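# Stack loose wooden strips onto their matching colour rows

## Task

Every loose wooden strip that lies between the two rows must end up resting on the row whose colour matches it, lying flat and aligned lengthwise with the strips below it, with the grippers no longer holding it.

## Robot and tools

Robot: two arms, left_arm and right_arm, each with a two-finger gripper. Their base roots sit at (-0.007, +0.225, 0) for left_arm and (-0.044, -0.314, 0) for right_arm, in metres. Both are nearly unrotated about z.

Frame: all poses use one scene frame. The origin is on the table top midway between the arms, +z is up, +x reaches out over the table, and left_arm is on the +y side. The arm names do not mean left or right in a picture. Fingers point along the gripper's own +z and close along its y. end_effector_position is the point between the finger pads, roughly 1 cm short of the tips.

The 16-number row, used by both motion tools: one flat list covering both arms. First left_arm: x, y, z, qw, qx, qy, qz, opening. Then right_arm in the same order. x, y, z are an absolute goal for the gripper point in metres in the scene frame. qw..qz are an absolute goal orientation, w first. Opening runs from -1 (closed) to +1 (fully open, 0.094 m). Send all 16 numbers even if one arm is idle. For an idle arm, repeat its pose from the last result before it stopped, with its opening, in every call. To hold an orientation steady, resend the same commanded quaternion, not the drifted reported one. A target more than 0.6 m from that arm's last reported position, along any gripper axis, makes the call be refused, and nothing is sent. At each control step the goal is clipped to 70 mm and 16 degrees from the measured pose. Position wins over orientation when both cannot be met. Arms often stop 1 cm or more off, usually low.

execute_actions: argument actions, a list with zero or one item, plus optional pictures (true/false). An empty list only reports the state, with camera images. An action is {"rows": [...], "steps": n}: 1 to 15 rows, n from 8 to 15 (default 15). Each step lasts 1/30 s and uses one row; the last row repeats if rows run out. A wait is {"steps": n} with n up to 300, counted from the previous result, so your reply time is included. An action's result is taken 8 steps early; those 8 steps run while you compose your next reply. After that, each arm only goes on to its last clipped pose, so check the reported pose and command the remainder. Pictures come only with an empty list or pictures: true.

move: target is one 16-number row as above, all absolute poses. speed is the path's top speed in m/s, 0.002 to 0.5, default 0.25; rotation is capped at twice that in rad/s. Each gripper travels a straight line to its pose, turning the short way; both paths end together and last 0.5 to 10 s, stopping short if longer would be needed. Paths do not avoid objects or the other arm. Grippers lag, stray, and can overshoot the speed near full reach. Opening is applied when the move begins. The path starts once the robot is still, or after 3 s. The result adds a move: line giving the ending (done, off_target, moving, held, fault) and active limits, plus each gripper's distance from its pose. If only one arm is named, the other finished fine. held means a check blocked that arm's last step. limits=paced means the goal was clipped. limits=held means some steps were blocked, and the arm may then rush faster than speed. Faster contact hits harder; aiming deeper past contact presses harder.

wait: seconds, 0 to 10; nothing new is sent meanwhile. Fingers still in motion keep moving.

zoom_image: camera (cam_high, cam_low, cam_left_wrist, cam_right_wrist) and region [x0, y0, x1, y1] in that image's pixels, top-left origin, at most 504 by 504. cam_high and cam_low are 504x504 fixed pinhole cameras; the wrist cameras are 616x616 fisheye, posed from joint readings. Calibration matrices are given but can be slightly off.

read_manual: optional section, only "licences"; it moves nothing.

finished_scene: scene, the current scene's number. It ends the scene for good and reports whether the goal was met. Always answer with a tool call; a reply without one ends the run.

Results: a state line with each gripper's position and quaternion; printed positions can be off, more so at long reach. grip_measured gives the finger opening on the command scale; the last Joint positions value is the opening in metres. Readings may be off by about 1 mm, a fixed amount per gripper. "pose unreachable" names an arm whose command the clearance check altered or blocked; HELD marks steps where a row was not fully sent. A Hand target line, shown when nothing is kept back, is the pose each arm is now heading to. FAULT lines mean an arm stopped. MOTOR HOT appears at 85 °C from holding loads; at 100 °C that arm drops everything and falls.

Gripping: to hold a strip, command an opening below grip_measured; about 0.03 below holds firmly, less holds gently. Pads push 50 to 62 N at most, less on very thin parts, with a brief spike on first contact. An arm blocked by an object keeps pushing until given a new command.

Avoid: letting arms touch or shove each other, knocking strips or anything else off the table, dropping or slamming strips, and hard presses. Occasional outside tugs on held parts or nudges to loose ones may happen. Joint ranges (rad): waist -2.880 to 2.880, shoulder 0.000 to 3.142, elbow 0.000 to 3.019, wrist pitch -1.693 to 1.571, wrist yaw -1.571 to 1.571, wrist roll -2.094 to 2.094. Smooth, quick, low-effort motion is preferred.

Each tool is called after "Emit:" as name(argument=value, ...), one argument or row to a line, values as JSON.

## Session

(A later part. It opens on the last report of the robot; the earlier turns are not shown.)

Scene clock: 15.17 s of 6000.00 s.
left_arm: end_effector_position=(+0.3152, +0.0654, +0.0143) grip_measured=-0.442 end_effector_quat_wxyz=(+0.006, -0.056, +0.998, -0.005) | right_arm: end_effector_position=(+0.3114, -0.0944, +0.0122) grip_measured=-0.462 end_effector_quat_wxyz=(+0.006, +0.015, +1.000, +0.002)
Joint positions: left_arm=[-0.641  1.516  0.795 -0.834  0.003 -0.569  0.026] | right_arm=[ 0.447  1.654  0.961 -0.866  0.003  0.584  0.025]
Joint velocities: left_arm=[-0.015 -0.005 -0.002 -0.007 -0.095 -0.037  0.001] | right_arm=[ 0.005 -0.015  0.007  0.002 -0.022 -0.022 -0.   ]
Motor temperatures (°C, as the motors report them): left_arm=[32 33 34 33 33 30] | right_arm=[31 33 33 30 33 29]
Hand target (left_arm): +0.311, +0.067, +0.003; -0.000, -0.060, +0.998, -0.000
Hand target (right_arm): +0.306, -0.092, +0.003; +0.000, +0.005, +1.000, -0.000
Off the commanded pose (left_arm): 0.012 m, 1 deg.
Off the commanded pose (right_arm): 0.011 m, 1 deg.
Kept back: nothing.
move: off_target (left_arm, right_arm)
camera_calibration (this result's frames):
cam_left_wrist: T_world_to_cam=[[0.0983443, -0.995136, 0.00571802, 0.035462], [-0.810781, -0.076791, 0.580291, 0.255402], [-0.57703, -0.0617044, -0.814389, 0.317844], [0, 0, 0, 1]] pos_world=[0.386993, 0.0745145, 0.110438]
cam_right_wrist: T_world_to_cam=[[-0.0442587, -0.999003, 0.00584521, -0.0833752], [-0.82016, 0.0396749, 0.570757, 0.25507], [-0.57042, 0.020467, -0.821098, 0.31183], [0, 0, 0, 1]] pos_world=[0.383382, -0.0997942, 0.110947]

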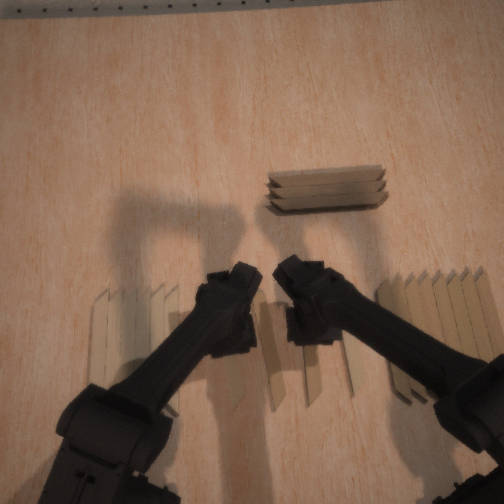

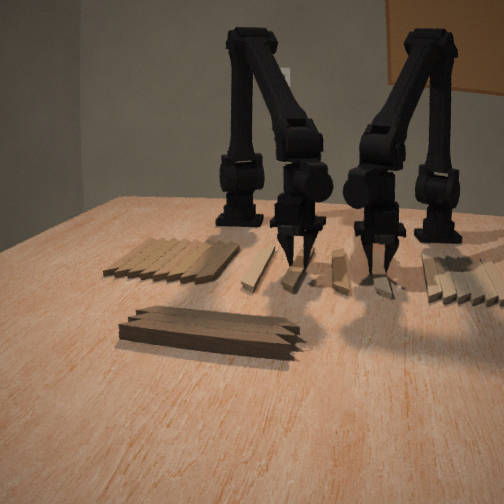

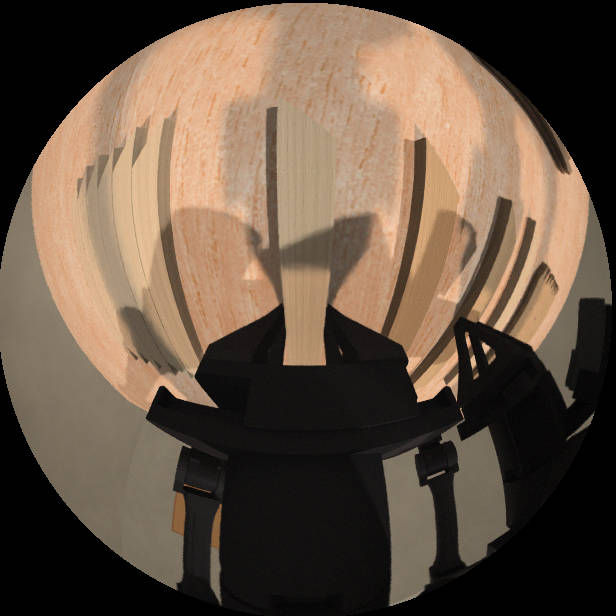

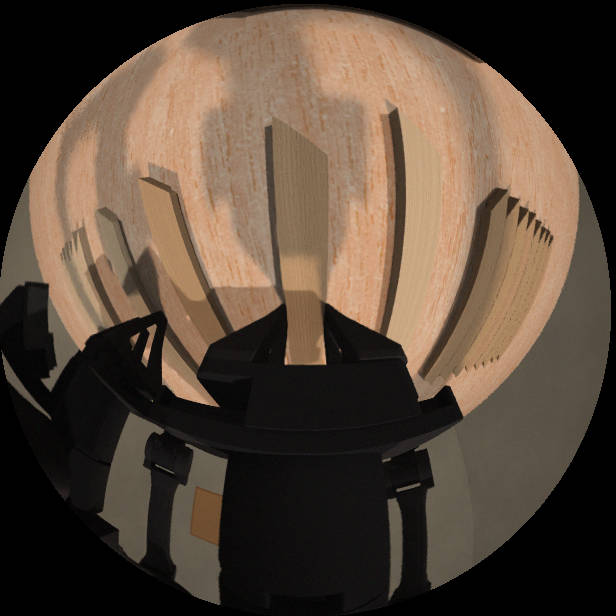

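Emit:
move(
  target=[0.315,0.075,0.07,0,-0.06,1,0,-0.5,0.311,-0.1,0.07,0,0.015,1,0,-0.5],
  speed=0.2,
)

Emit:
move(
  target=[0.326,0.29,0.055,0,0,1,0,-0.5,0.308,-0.41,0.055,0,0,1,0,-0.5],
  speed=0.3,
)

Emit:
move(
  target=[0.326,0.29,0.03,0,0,1,0,-0.5,0.308,-0.41,0.03,0,0,1,0,-0.5],
  speed=0.05,
)

Emit:
zoom_image(
  camera="cam_left_wrist",
  region=[150, 60, 470, 380],
)

Emit:
zoom_image(
  camera="cam_right_wrist",
  region=[150, 60, 470, 380],
)

Scene clock: 16.40 s of 6000.00 s.
left_arm: end_effector_position=(+0.2988, +0.0793, +0.0567) grip_measured=-0.442 end_effector_quat_wxyz=(-0.011, -0.061, +0.998, +0.005) | right_arm: end_effector_position=(+0.2947, -0.1047, +0.0568) grip_measured=-0.462 end_effector_quat_wxyz=(-0.011, +0.014, +1.000, -0.009)
Joint positions: left_arm=[-0.626  1.408  0.817 -1.004  0.003 -0.565  0.026] | right_arm=[ 0.447  1.557  0.983 -1.025  0.003  0.583  0.025]
Joint velocities: left_arm=[ 0.005  0.005 -0.022 -0.007 -0.022 -0.037 -0.   ] | right_arm=[ 0.005  0.005 -0.012 -0.002 -0.007 -0.007  0.   ]
Motor temperatures (°C, as the motors report them): left_arm=[32 33 34 33 33 30] | right_arm=[31 33 33 30 33 29]
Hand target (left_arm): +0.314, +0.076, +0.070; +0.000, -0.060, +0.998, +0.000
Hand target (right_arm): +0.311, -0.100, +0.070; +0.000, +0.015, +1.000, -0.000
Off the commanded pose (left_arm): 0.021 m, 1 deg.
Off the commanded pose (right_arm): 0.021 m, 2 deg.
Kept back: nothing.
move: off_target (left_arm, right_arm)
camera_calibration (this result's frames):
cam_left_wrist: T_world_to_cam=[[0.108802, -0.993949, -0.0150494, 0.0485996], [-0.789164, -0.0955716, 0.606701, 0.212161], [-0.604469, -0.054134, -0.794788, 0.350282], [0, 0, 0, 1]] pos_world=[0.373876, 0.0875443, 0.150413]
cam_right_wrist: T_world_to_cam=[[-0.0429041, -0.998669, 0.0286113, -0.096339], [-0.800106, 0.0514957, 0.597644, 0.210164], [-0.598322, 0.00274923, -0.801251, 0.344398], [0, 0, 0, 1]] pos_world=[0.370081, -0.10798, 0.153103]

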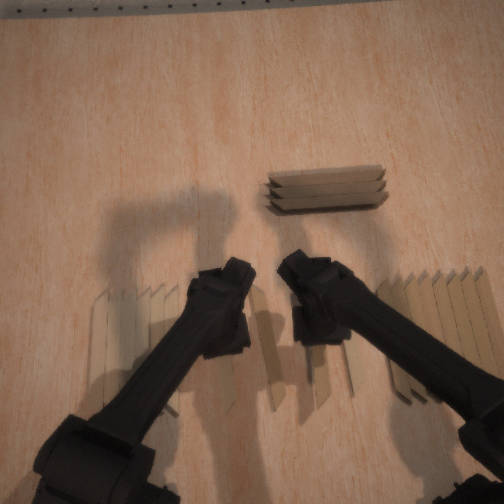

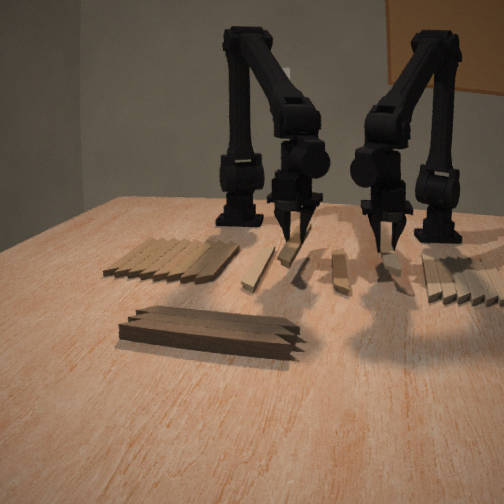

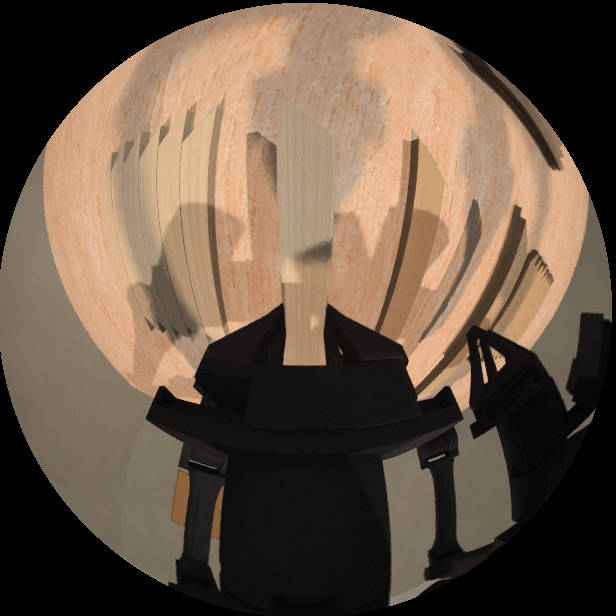

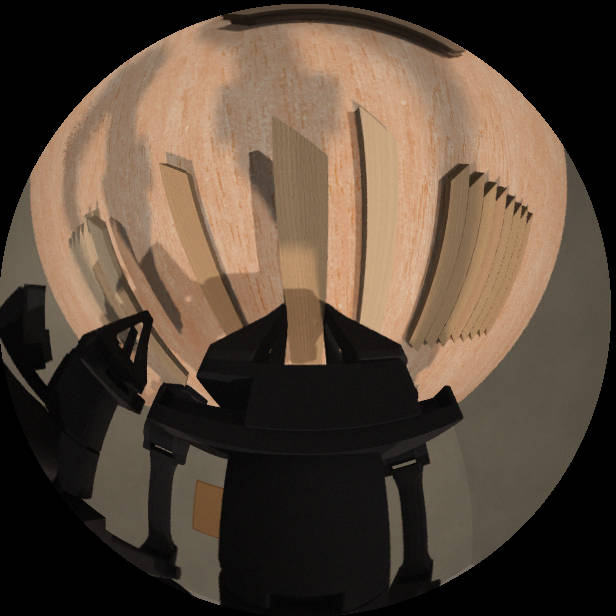

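Scene clock: 18.10 s of 6000.00 s.
left_arm: end_effector_position=(+0.3093, +0.2957, +0.0521) grip_measured=-0.442 end_effector_quat_wxyz=(-0.012, -0.007, +1.000, +0.007) | right_arm: end_effector_position=(+0.2909, -0.4077, +0.0487) grip_measured=-0.462 end_effector_quat_wxyz=(-0.021, +0.009, +1.000, +0.002)
Joint positions: left_arm=[ 0.027  1.375  0.77  -0.985 -0.019  0.196  0.026] | right_arm=[-0.377  1.457  0.843 -0.999  0.006 -0.251  0.025]
Joint velocities: left_arm=[-0.015  0.015  0.007  0.002 -0.007 -0.037  0.   ] | right_arm=[-0.005 -0.024 -0.007  0.002 -0.007 -0.022  0.   ]
Motor temperatures (°C, as the motors report them): left_arm=[32 33 34 33 33 30] | right_arm=[31 33 33 30 33 29]
Hand target (left_arm): +0.324, +0.297, +0.056; +0.003, -0.000, +1.000, +0.009
Hand target (right_arm): +0.307, -0.410, +0.056; -0.004, +0.000, +1.000, +0.000
Off the commanded pose (left_arm): 0.018 m, 2 deg.
Off the commanded pose (right_arm): 0.018 m, 3 deg.
Kept back: nothing.
move: off_target (left_arm, right_arm)
camera_calibration (this result's frames):
cam_left_wrist: T_world_to_cam=[[0.00154472, -0.999808, -0.0195374, 0.297665], [-0.793716, -0.0131102, 0.608147, 0.220825], [-0.608286, 0.0145678, -0.793584, 0.345473], [0, 0, 0, 1]] pos_world=[0.384959, 0.29547, 0.145683]
cam_right_wrist: T_world_to_cam=[[-0.0326126, -0.999448, 0.00628931, -0.401093], [-0.788478, 0.0295945, 0.614351, 0.214372], [-0.614198, 0.0150766, -0.789008, 0.345521], [0, 0, 0, 1]] pos_world=[0.368165, -0.412425, 0.143441]

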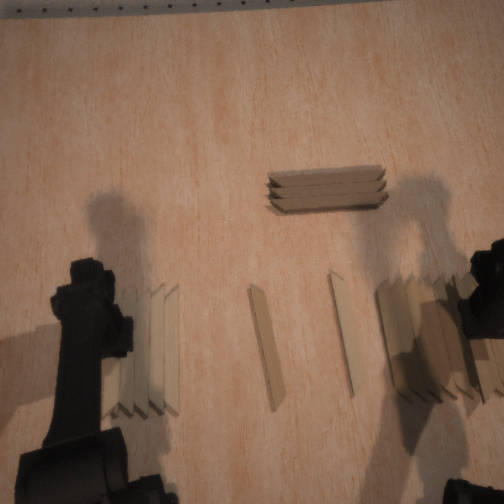

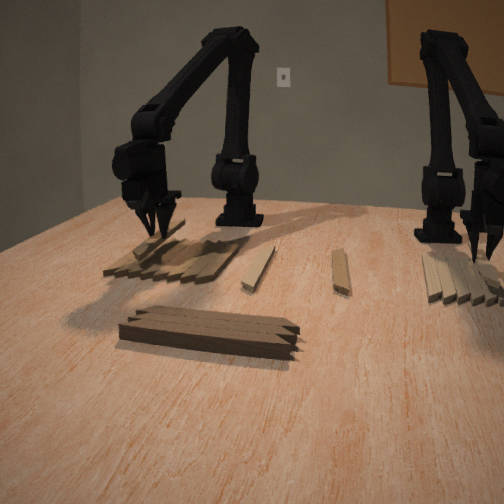

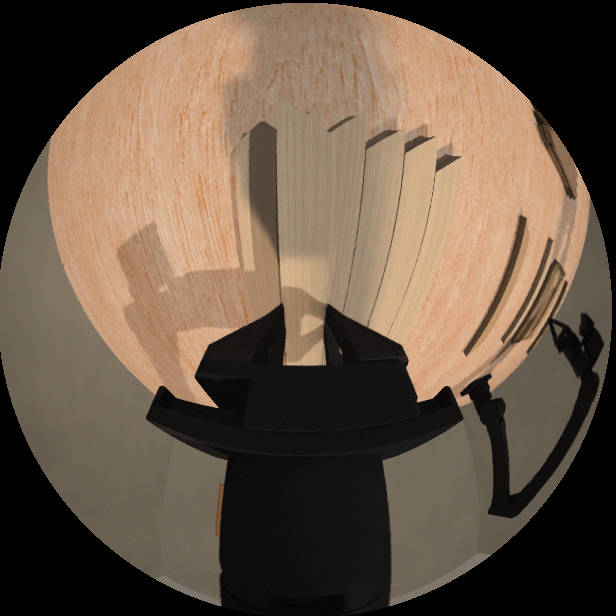

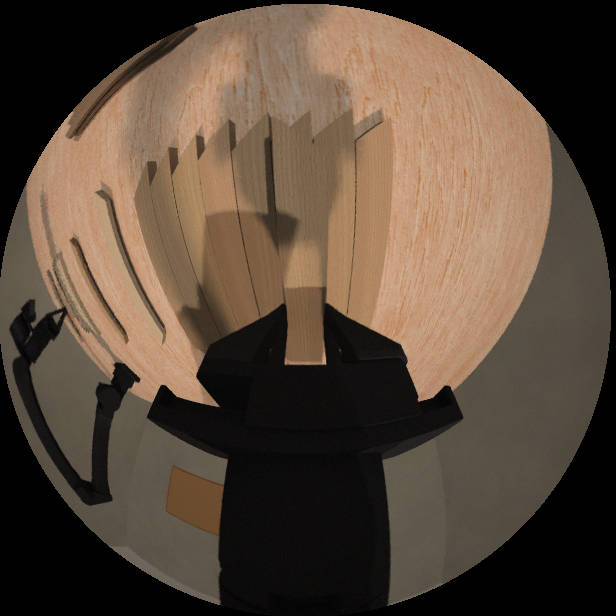

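Scene clock: 18.97 s of 6000.00 s.
left_arm: end_effector_position=(+0.3227, +0.2928, +0.0341) grip_measured=-0.442 end_effector_quat_wxyz=(-0.003, -0.003, +1.000, +0.001) | right_arm: end_effector_position=(+0.3074, -0.4120, +0.0350) grip_measured=-0.462 end_effector_quat_wxyz=(+0.000, +0.008, +1.000, -0.003)
Joint positions: left_arm=[ 0.018  1.433  0.77  -0.914 -0.004  0.196  0.026] | right_arm=[-0.377  1.497  0.843 -0.915  0.005 -0.254  0.025]
Joint velocities: left_arm=[-0.015 -0.005 -0.002  0.012  0.037  0.007 -0.001] | right_arm=[-0.005 -0.005 -0.012 -0.007  0.051  0.022 -0.001]
Motor temperatures (°C, as the motors report them): left_arm=[32 33 34 33 33 30] | right_arm=[31 33 33 30 33 29]
Hand target (left_arm): +0.326, +0.290, +0.030; +0.000, +0.000, +1.000, -0.000
Hand target (right_arm): +0.308, -0.410, +0.030; -0.000, +0.000, +1.000, -0.000
Off the commanded pose (left_arm): 0.006 m, 1 deg.
Off the commanded pose (right_arm): 0.005 m, 1 deg.
Kept back: nothing.
move: done
camera_calibration (this result's frames):
cam_left_wrist: T_world_to_cam=[[-0.00680486, -0.999952, -0.00708714, 0.2967], [-0.80378, 0.00125335, 0.594925, 0.241883], [-0.594887, 0.00974489, -0.80375, 0.336781], [0, 0, 0, 1]] pos_world=[0.396787, 0.2931, 0.128888]
cam_right_wrist: T_world_to_cam=[[-0.030437, -0.999421, 0.0151778, -0.405734], [-0.81427, 0.0335991, 0.579514, 0.246787], [-0.579688, 0.00527983, -0.814821, 0.331192], [0, 0, 0, 1]] pos_world=[0.38059, -0.41554, 0.133004]

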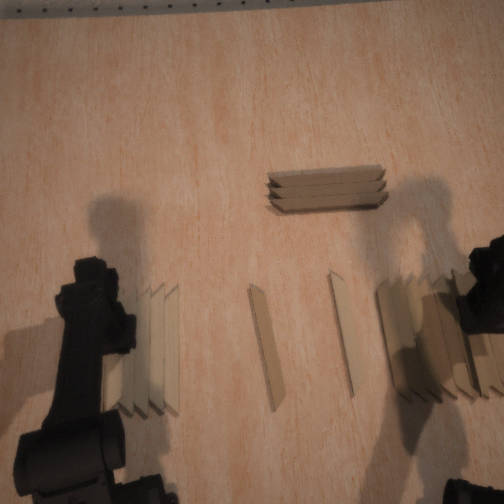

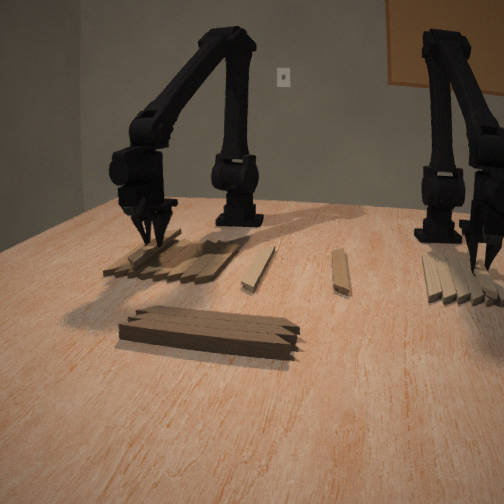

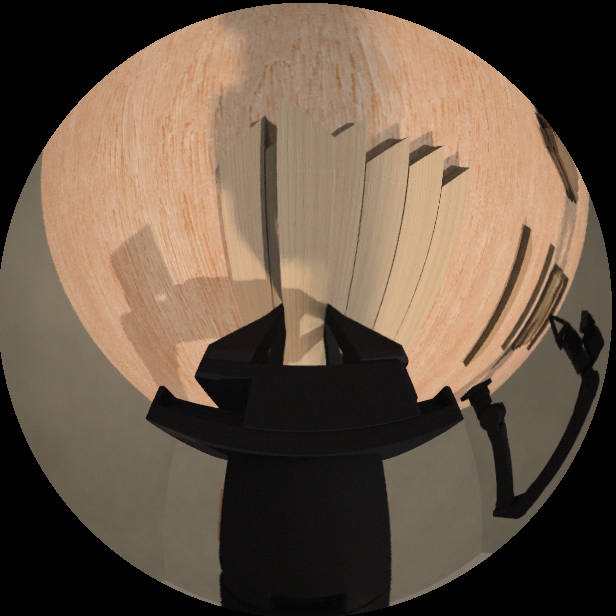

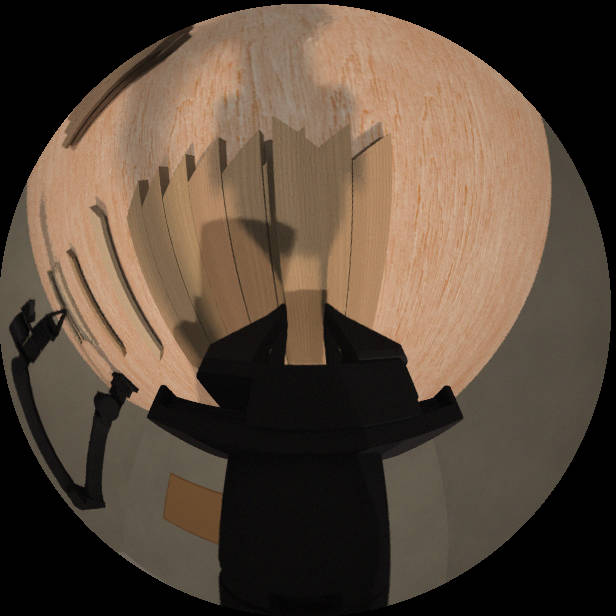

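Region (150, 60, 470, 380) of cam_left_wrist's 616x616 image, scaled by 1.575, with more detail than that image has.

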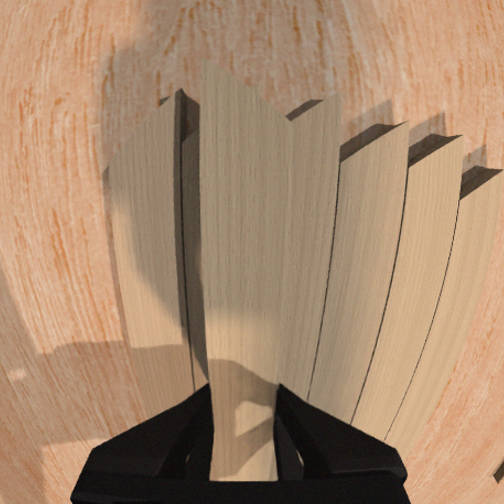

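Region (150, 60, 470, 380) of cam_right_wrist's 616x616 image, scaled by 1.575, with more detail than that image has.

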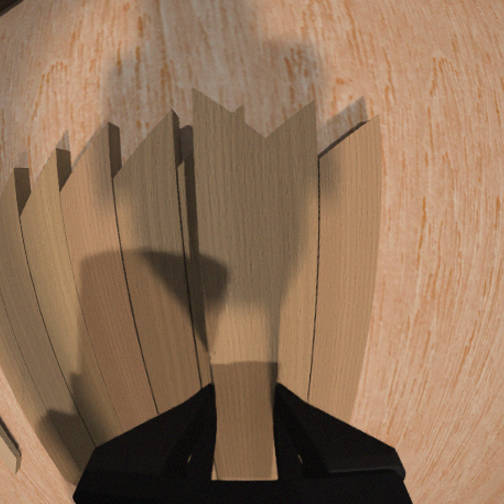

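Emit:
move(
  target=[0.316,0.294,0.019,0,0,1,0,-0.5,0.304,-0.403,0.018,0,0,1,0,-0.5],
  speed=0.04,
)

Emit:
move(
  target=[0.316,0.294,0.019,0,0,1,0,0,0.304,-0.403,0.018,0,0,1,0,0],
)

Emit:
move(
  target=[0.316,0.294,0.09,0,0,1,0,0.4,0.304,-0.403,0.09,0,0,1,0,0.4],
)

Emit:
move(
  target=[0.316,0.3,0.09,0,0,1,0,0.4,0.301,-0.018,0.06,0,-0.065,1,0,0.4],
  speed=0.4,
)

Emit:
move(
  target=[0.316,0.3,0.09,0,0,1,0,0.4,0.301,-0.018,0.025,0,-0.065,1,0,0.4],
  speed=0.1,
)

Scene clock: 20.30 s of 6000.00 s.
left_arm: end_effector_position=(+0.3192, +0.2921, +0.0271) grip_measured=-0.442 end_effector_quat_wxyz=(+0.001, -0.002, +1.000, +0.002) | right_arm: end_effector_position=(+0.3046, -0.4092, +0.0251) grip_measured=-0.462 end_effector_quat_wxyz=(+0.003, +0.005, +1.000, -0.003)
Joint positions: left_arm=[ 0.018  1.433  0.747 -0.883 -0.004  0.199  0.026] | right_arm=[-0.372  1.504  0.818 -0.877  0.004 -0.254  0.025]
Joint velocities: left_arm=[ 0.015 -0.015  0.007 -0.012 -0.037  0.037  0.   ] | right_arm=[-0.015 -0.005  0.012  0.012  0.007 -0.022  0.   ]
Motor temperatures (°C, as the motors report them): left_arm=[32 33 34 33 33 30] | right_arm=[31 33 33 30 33 29]
Hand target (left_arm): +0.316, +0.294, +0.019; -0.000, +0.000, +1.000, +0.000
Hand target (right_arm): +0.304, -0.403, +0.018; +0.000, -0.000, +1.000, +0.000
Off the commanded pose (left_arm): 0.009 m, 0 deg.
Off the commanded pose (right_arm): 0.009 m, 1 deg.
Kept back: nothing.
move: done
camera_calibration (this result's frames):
cam_left_wrist: T_world_to_cam=[[-0.00979438, -0.999914, -0.00875028, 0.296897], [-0.808413, 0.00276765, 0.588609, 0.244406], [-0.588534, 0.0128389, -0.80837, 0.32631], [0, 0, 0, 1]] pos_world=[0.392534, 0.292005, 0.122518]
cam_right_wrist: T_world_to_cam=[[-0.025184, -0.999558, 0.0157929, -0.404576], [-0.817739, 0.0296852, 0.574823, 0.249732], [-0.575037, 0.00156184, -0.818126, 0.318651], [0, 0, 0, 1]] pos_world=[0.377263, -0.412309, 0.123535]

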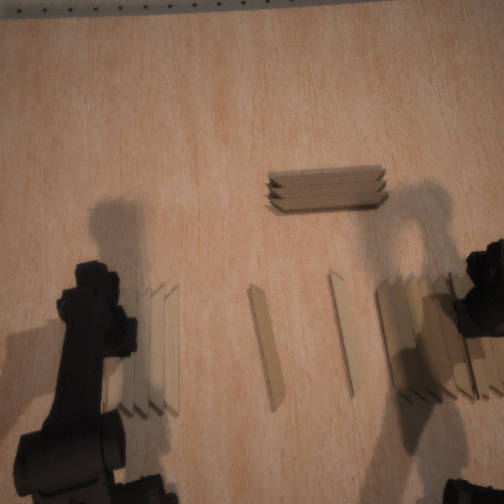

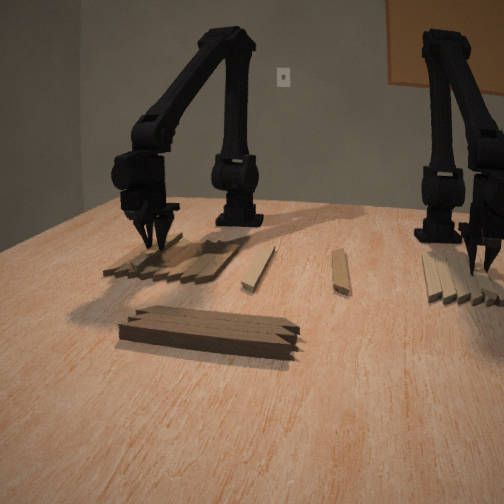

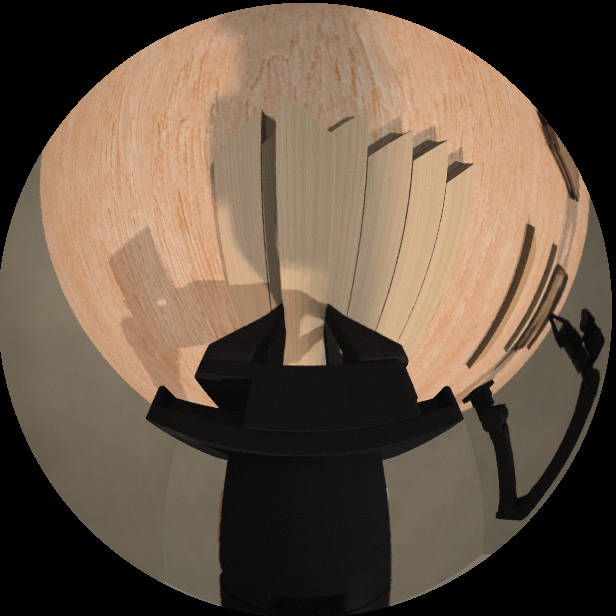

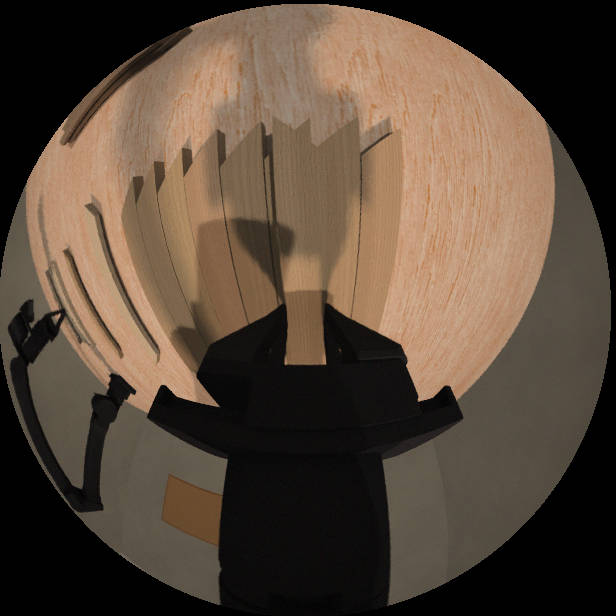

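Scene clock: 21.00 s of 6000.00 s.
left_arm: end_effector_position=(+0.3195, +0.2922, +0.0273) grip_measured=-0.002 end_effector_quat_wxyz=(+0.001, +0.000, +1.000, +0.002) | right_arm: end_effector_position=(+0.3046, -0.4092, +0.0251) grip_measured=-0.002 end_effector_quat_wxyz=(+0.003, +0.005, +1.000, -0.003)
Joint positions: left_arm=[ 0.018  1.432  0.747 -0.882 -0.004  0.202  0.047] | right_arm=[-0.372  1.504  0.818 -0.877  0.004 -0.254  0.047]
Joint velocities: left_arm=[-0.015 -0.015 -0.007  0.007 -0.037 -0.022 -0.   ] | right_arm=[-0.015  0.005  0.002  0.007 -0.007 -0.022 -0.   ]
Motor temperatures (°C, as the motors report them): left_arm=[32 33 34 33 33 30] | right_arm=[31 33 33 30 33 29]
Hand target (left_arm): +0.316, +0.294, +0.019; +0.000, -0.000, +1.000, +0.000
Hand target (right_arm): +0.304, -0.403, +0.018; +0.000, -0.000, +1.000, -0.000
Off the commanded pose (left_arm): 0.009 m, 0 deg.
Off the commanded pose (right_arm): 0.009 m, 1 deg.
Kept back: nothing.
move: done
camera_calibration (this result's frames):
cam_left_wrist: T_world_to_cam=[[-0.0132141, -0.999871, -0.00908005, 0.298055], [-0.80927, 0.0053607, 0.587413, 0.244139], [-0.587288, 0.0151103, -0.809237, 0.325553], [0, 0, 0, 1]] pos_world=[0.392706, 0.291788, 0.122746]
cam_right_wrist: T_world_to_cam=[[-0.025184, -0.999558, 0.0157929, -0.404576], [-0.817739, 0.0296852, 0.574823, 0.249732], [-0.575037, 0.00156184, -0.818126, 0.318651], [0, 0, 0, 1]] pos_world=[0.377263, -0.412309, 0.123535]

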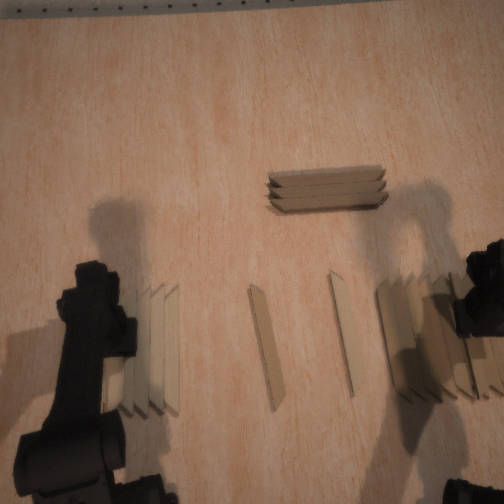

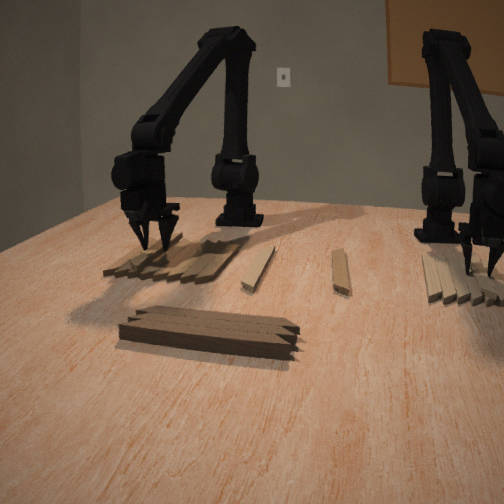

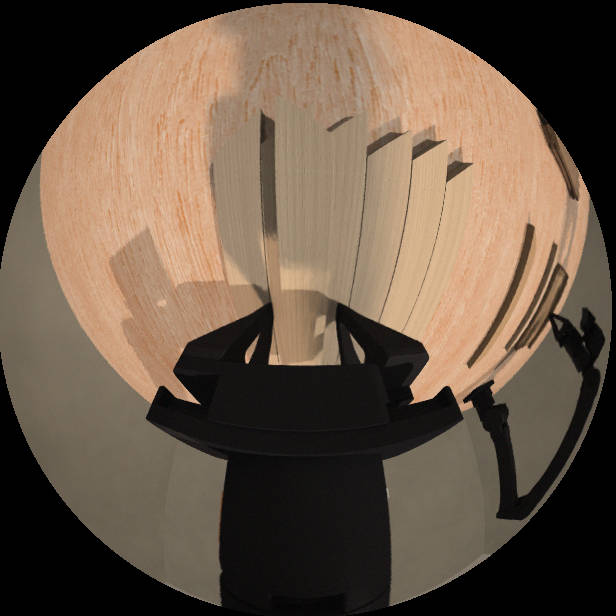

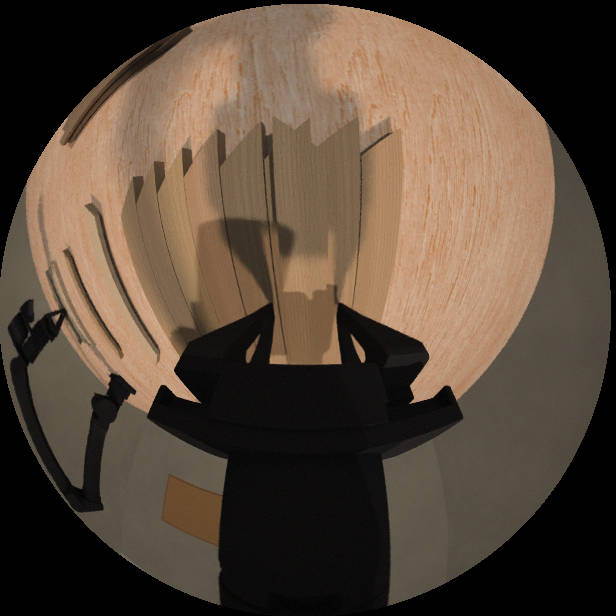

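Scene clock: 21.83 s of 6000.00 s.
left_arm: end_effector_position=(+0.3035, +0.2890, +0.0787) grip_measured=+0.398 end_effector_quat_wxyz=(-0.008, -0.000, +1.000, +0.000) | right_arm: end_effector_position=(+0.2898, -0.4052, +0.0792) grip_measured=+0.398 end_effector_quat_wxyz=(-0.010, +0.005, +1.000, +0.000)
Joint positions: left_arm=[ 0.019  1.308  0.789 -1.067 -0.004  0.202  0.066] | right_arm=[-0.372  1.388  0.867 -1.068  0.004 -0.254  0.066]
Joint velocities: left_arm=[ 0.005  0.005 -0.002  0.002  0.037 -0.022  0.   ] | right_arm=[-0.005  0.005  0.002 -0.017 -0.066  0.051  0.002]
Motor temperatures (°C, as the motors report them): left_arm=[32 33 34 33 33 30] | right_arm=[31 33 33 30 33 29]
Hand target (left_arm): +0.315, +0.294, +0.091; +0.000, +0.000, +1.000, +0.000
Hand target (right_arm): +0.305, -0.403, +0.090; +0.000, -0.000, +1.000, -0.000
Off the commanded pose (left_arm): 0.018 m, 1 deg.
Off the commanded pose (right_arm): 0.018 m, 1 deg.
Kept back: nothing.
move: off_target (left_arm, right_arm)
camera_calibration (this result's frames):
cam_left_wrist: T_world_to_cam=[[-0.0129624, -0.999903, -0.00508892, 0.29478], [-0.798381, 0.00728552, 0.602109, 0.195962], [-0.602013, 0.0118676, -0.798398, 0.362417], [0, 0, 0, 1]] pos_world=[0.378453, 0.289023, 0.172862]
cam_right_wrist: T_world_to_cam=[[-0.024862, -0.999645, 0.00955153, -0.401418], [-0.80287, 0.025659, 0.595601, 0.198808], [-0.595635, 0.00713923, -0.803223, 0.361372], [0, 0, 0, 1]] pos_world=[0.364883, -0.408956, 0.175687]

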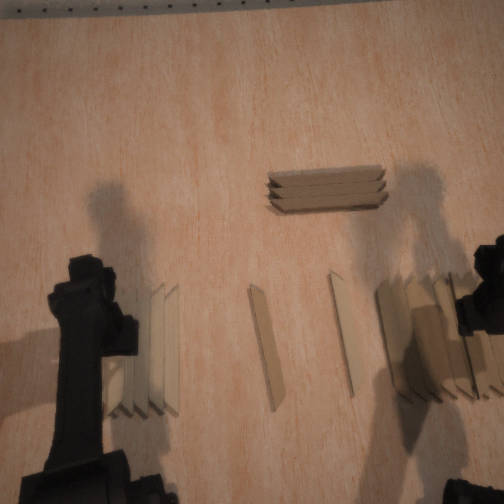

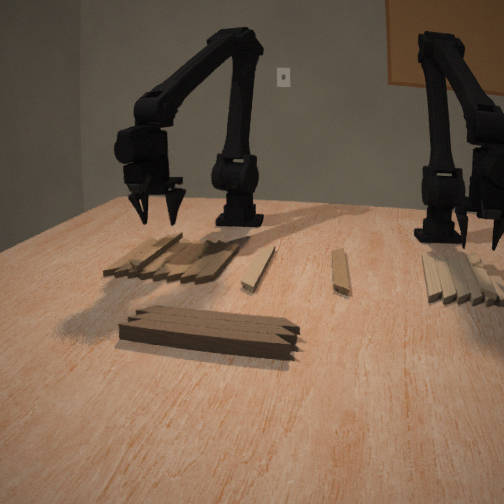

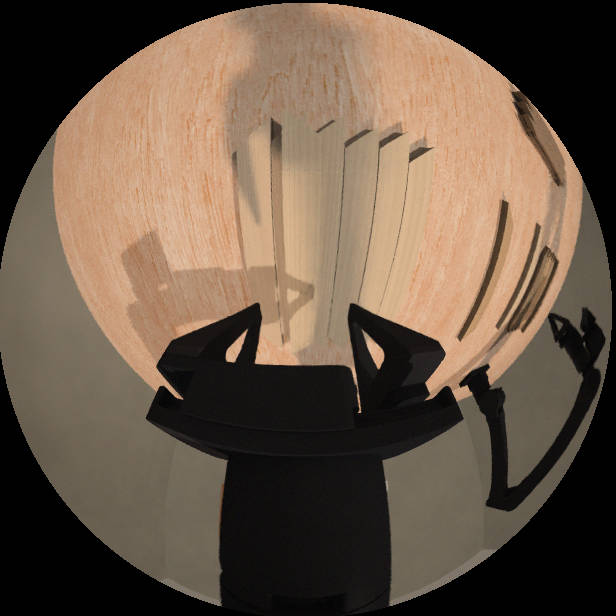

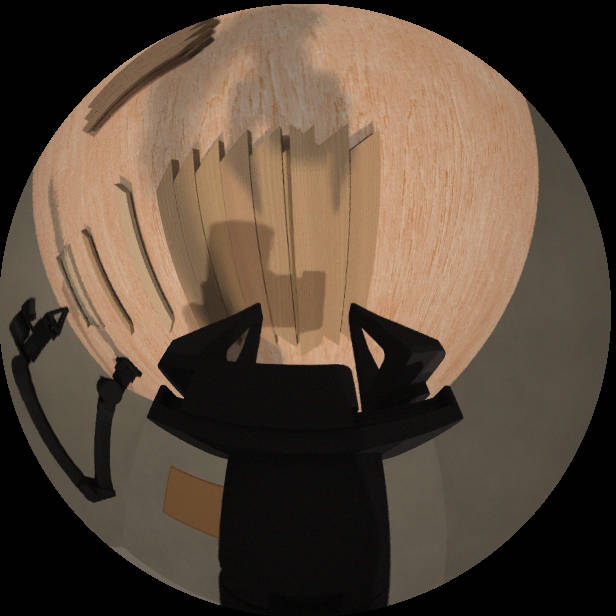

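Scene clock: 23.43 s of 6000.00 s.
left_arm: end_effector_position=(+0.3022, +0.2951, +0.0787) grip_measured=+0.398 end_effector_quat_wxyz=(-0.008, -0.000, +1.000, +0.000) | right_arm: end_effector_position=(+0.2857, -0.0261, +0.0501) grip_measured=+0.398 end_effector_quat_wxyz=(-0.008, -0.075, +0.997, -0.007)
Joint positions: left_arm=[ 0.038  1.308  0.789 -1.067 -0.004  0.221  0.066] | right_arm=[ 0.611  1.655  1.085 -1.022  0.002  0.569  0.066]
Joint velocities: left_arm=[-0.005  0.005 -0.002  0.007 -0.022 -0.037 -0.   ] | right_arm=[ 0.005 -0.005 -0.007  0.002 -0.022 -0.007  0.   ]
Motor temperatures (°C, as the motors report them): left_arm=[32 33 34 33 33 30] | right_arm=[31 33 34 30 33 29]
Hand target (left_arm): +0.315, +0.300, +0.090; +0.000, +0.000, +1.000, +0.001
Hand target (right_arm): +0.301, -0.018, +0.059; +0.005, -0.065, +0.998, +0.000
Off the commanded pose (left_arm): 0.018 m, 1 deg.
Off the commanded pose (right_arm): 0.020 m, 2 deg.
Kept back: nothing.
move: off_target (left_arm, right_arm)
camera_calibration (this result's frames):
cam_left_wrist: T_world_to_cam=[[-0.0121972, -0.999914, -0.00479743, 0.300541], [-0.798383, 0.00685007, 0.602111, 0.195009], [-0.602026, 0.0111743, -0.798398, 0.361771], [0, 0, 0, 1]] pos_world=[0.377153, 0.295137, 0.172862]
cam_right_wrist: T_world_to_cam=[[0.134218, -0.990674, 0.0234664, -0.0681453], [-0.799552, -0.0942742, 0.593152, 0.199112], [-0.585408, -0.0983741, -0.804749, 0.327303], [0, 0, 0, 1]] pos_world=[0.359953, -0.0165405, 0.146892]

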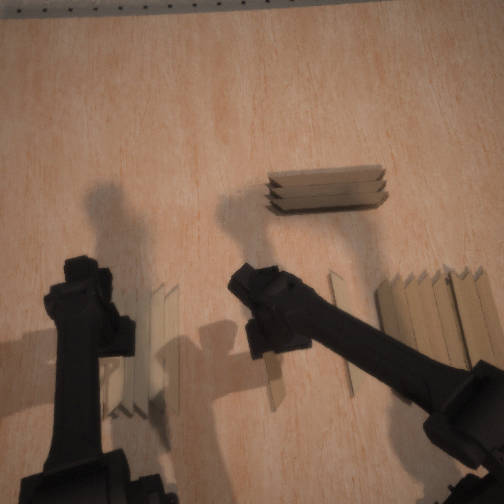

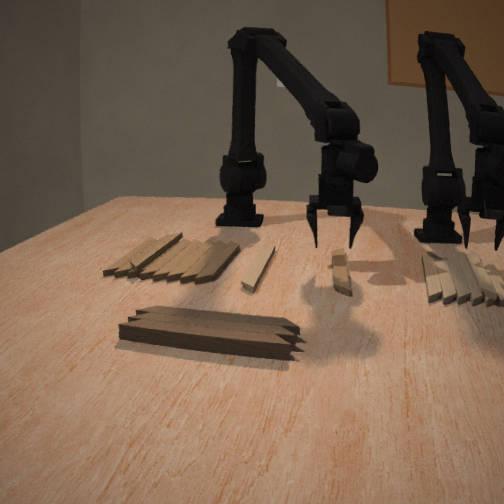

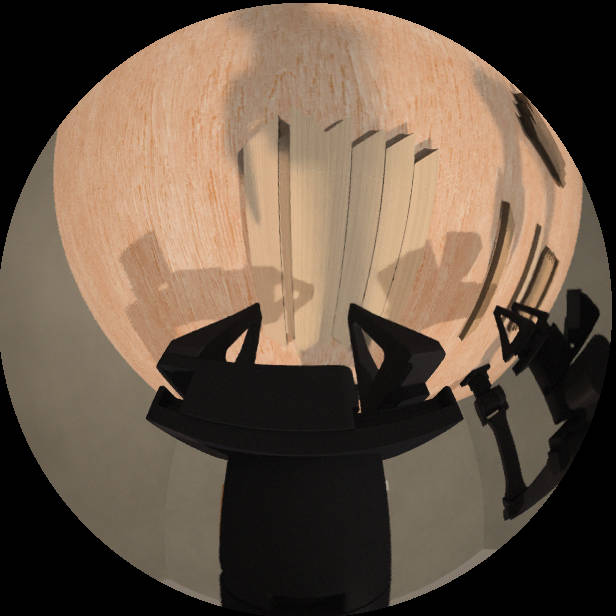

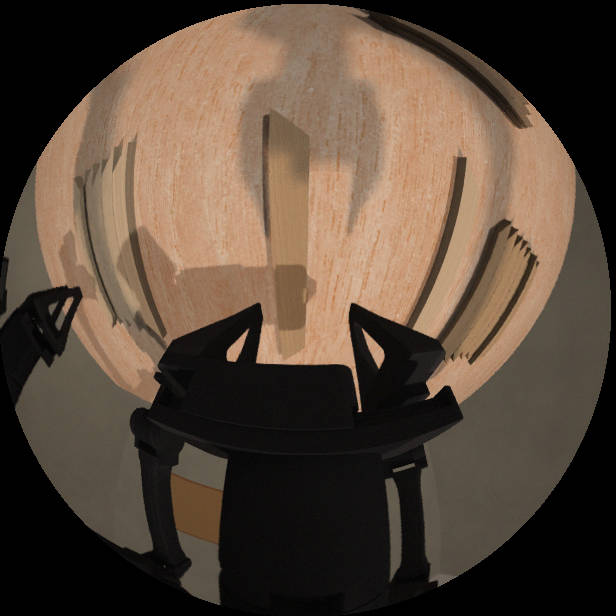

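Scene clock: 24.27 s of 6000.00 s.
left_arm: end_effector_position=(+0.3022, +0.2951, +0.0787) grip_measured=+0.398 end_effector_quat_wxyz=(-0.008, -0.000, +1.000, +0.000) | right_arm: end_effector_position=(+0.2938, -0.0189, +0.0269) grip_measured=+0.398 end_effector_quat_wxyz=(-0.004, -0.075, +0.997, -0.004)
Joint positions: left_arm=[ 0.038  1.308  0.789 -1.067 -0.004  0.221  0.066] | right_arm=[ 0.611  1.709  1.085 -0.957  0.002  0.569  0.066]
Joint velocities: left_arm=[-0.015 -0.015 -0.007 -0.007 -0.066 -0.007 -0.   ] | right_arm=[-0.015 -0.015  0.012  0.002  0.007 -0.095  0.001]
Motor temperatures (°C, as the motors report them): left_arm=[32 33 35 33 33 30] | right_arm=[31 33 34 30 33 29]
Hand target (left_arm): +0.315, +0.300, +0.090; +0.000, +0.000, +1.000, +0.000
Hand target (right_arm): +0.301, -0.018, +0.025; -0.000, -0.065, +0.998, -0.000
Off the commanded pose (left_arm): 0.018 m, 1 deg.
Off the commanded pose (right_arm): 0.007 m, 1 deg.
Kept back: nothing.
move: off_target (left_arm)
camera_calibration (this result's frames):
cam_left_wrist: T_world_to_cam=[[-0.0121972, -0.999914, -0.00479743, 0.300541], [-0.798383, 0.00685007, 0.602111, 0.195009], [-0.602026, 0.0111743, -0.798398, 0.361771], [0, 0, 0, 1]] pos_world=[0.377153, 0.295137, 0.172862]
cam_right_wrist: T_world_to_cam=[[0.134063, -0.990809, 0.0179984, -0.0614394], [-0.803956, -0.0981257, 0.586538, 0.221491], [-0.579381, -0.093103, -0.809722, 0.312533], [0, 0, 0, 1]] pos_world=[0.367381, -0.0100431, 0.124257]

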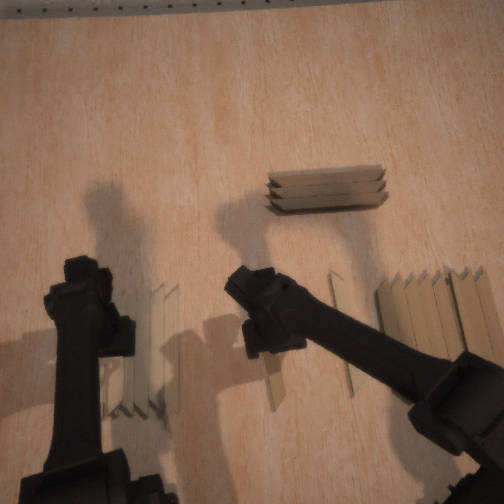

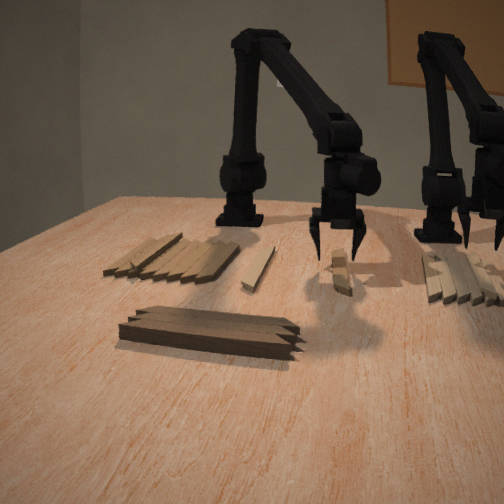

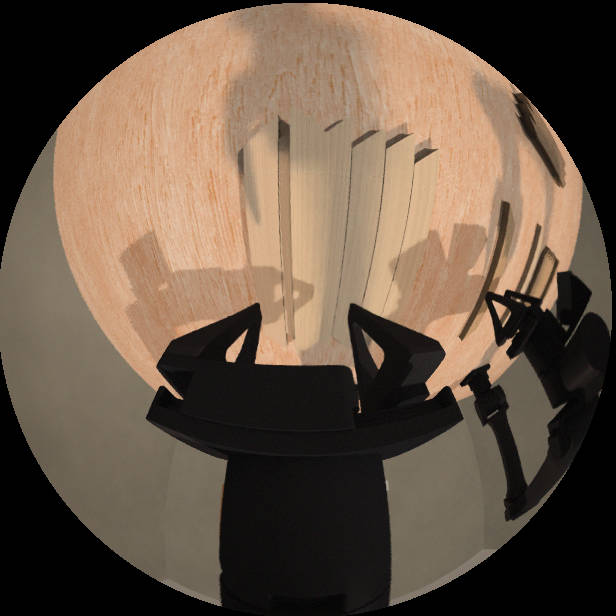

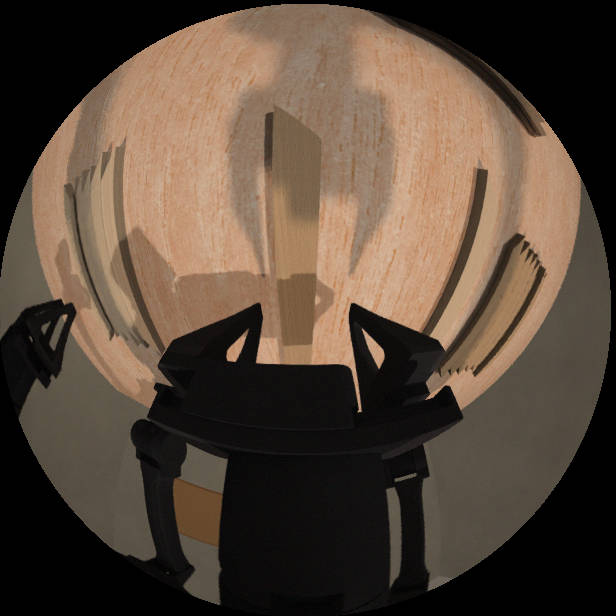

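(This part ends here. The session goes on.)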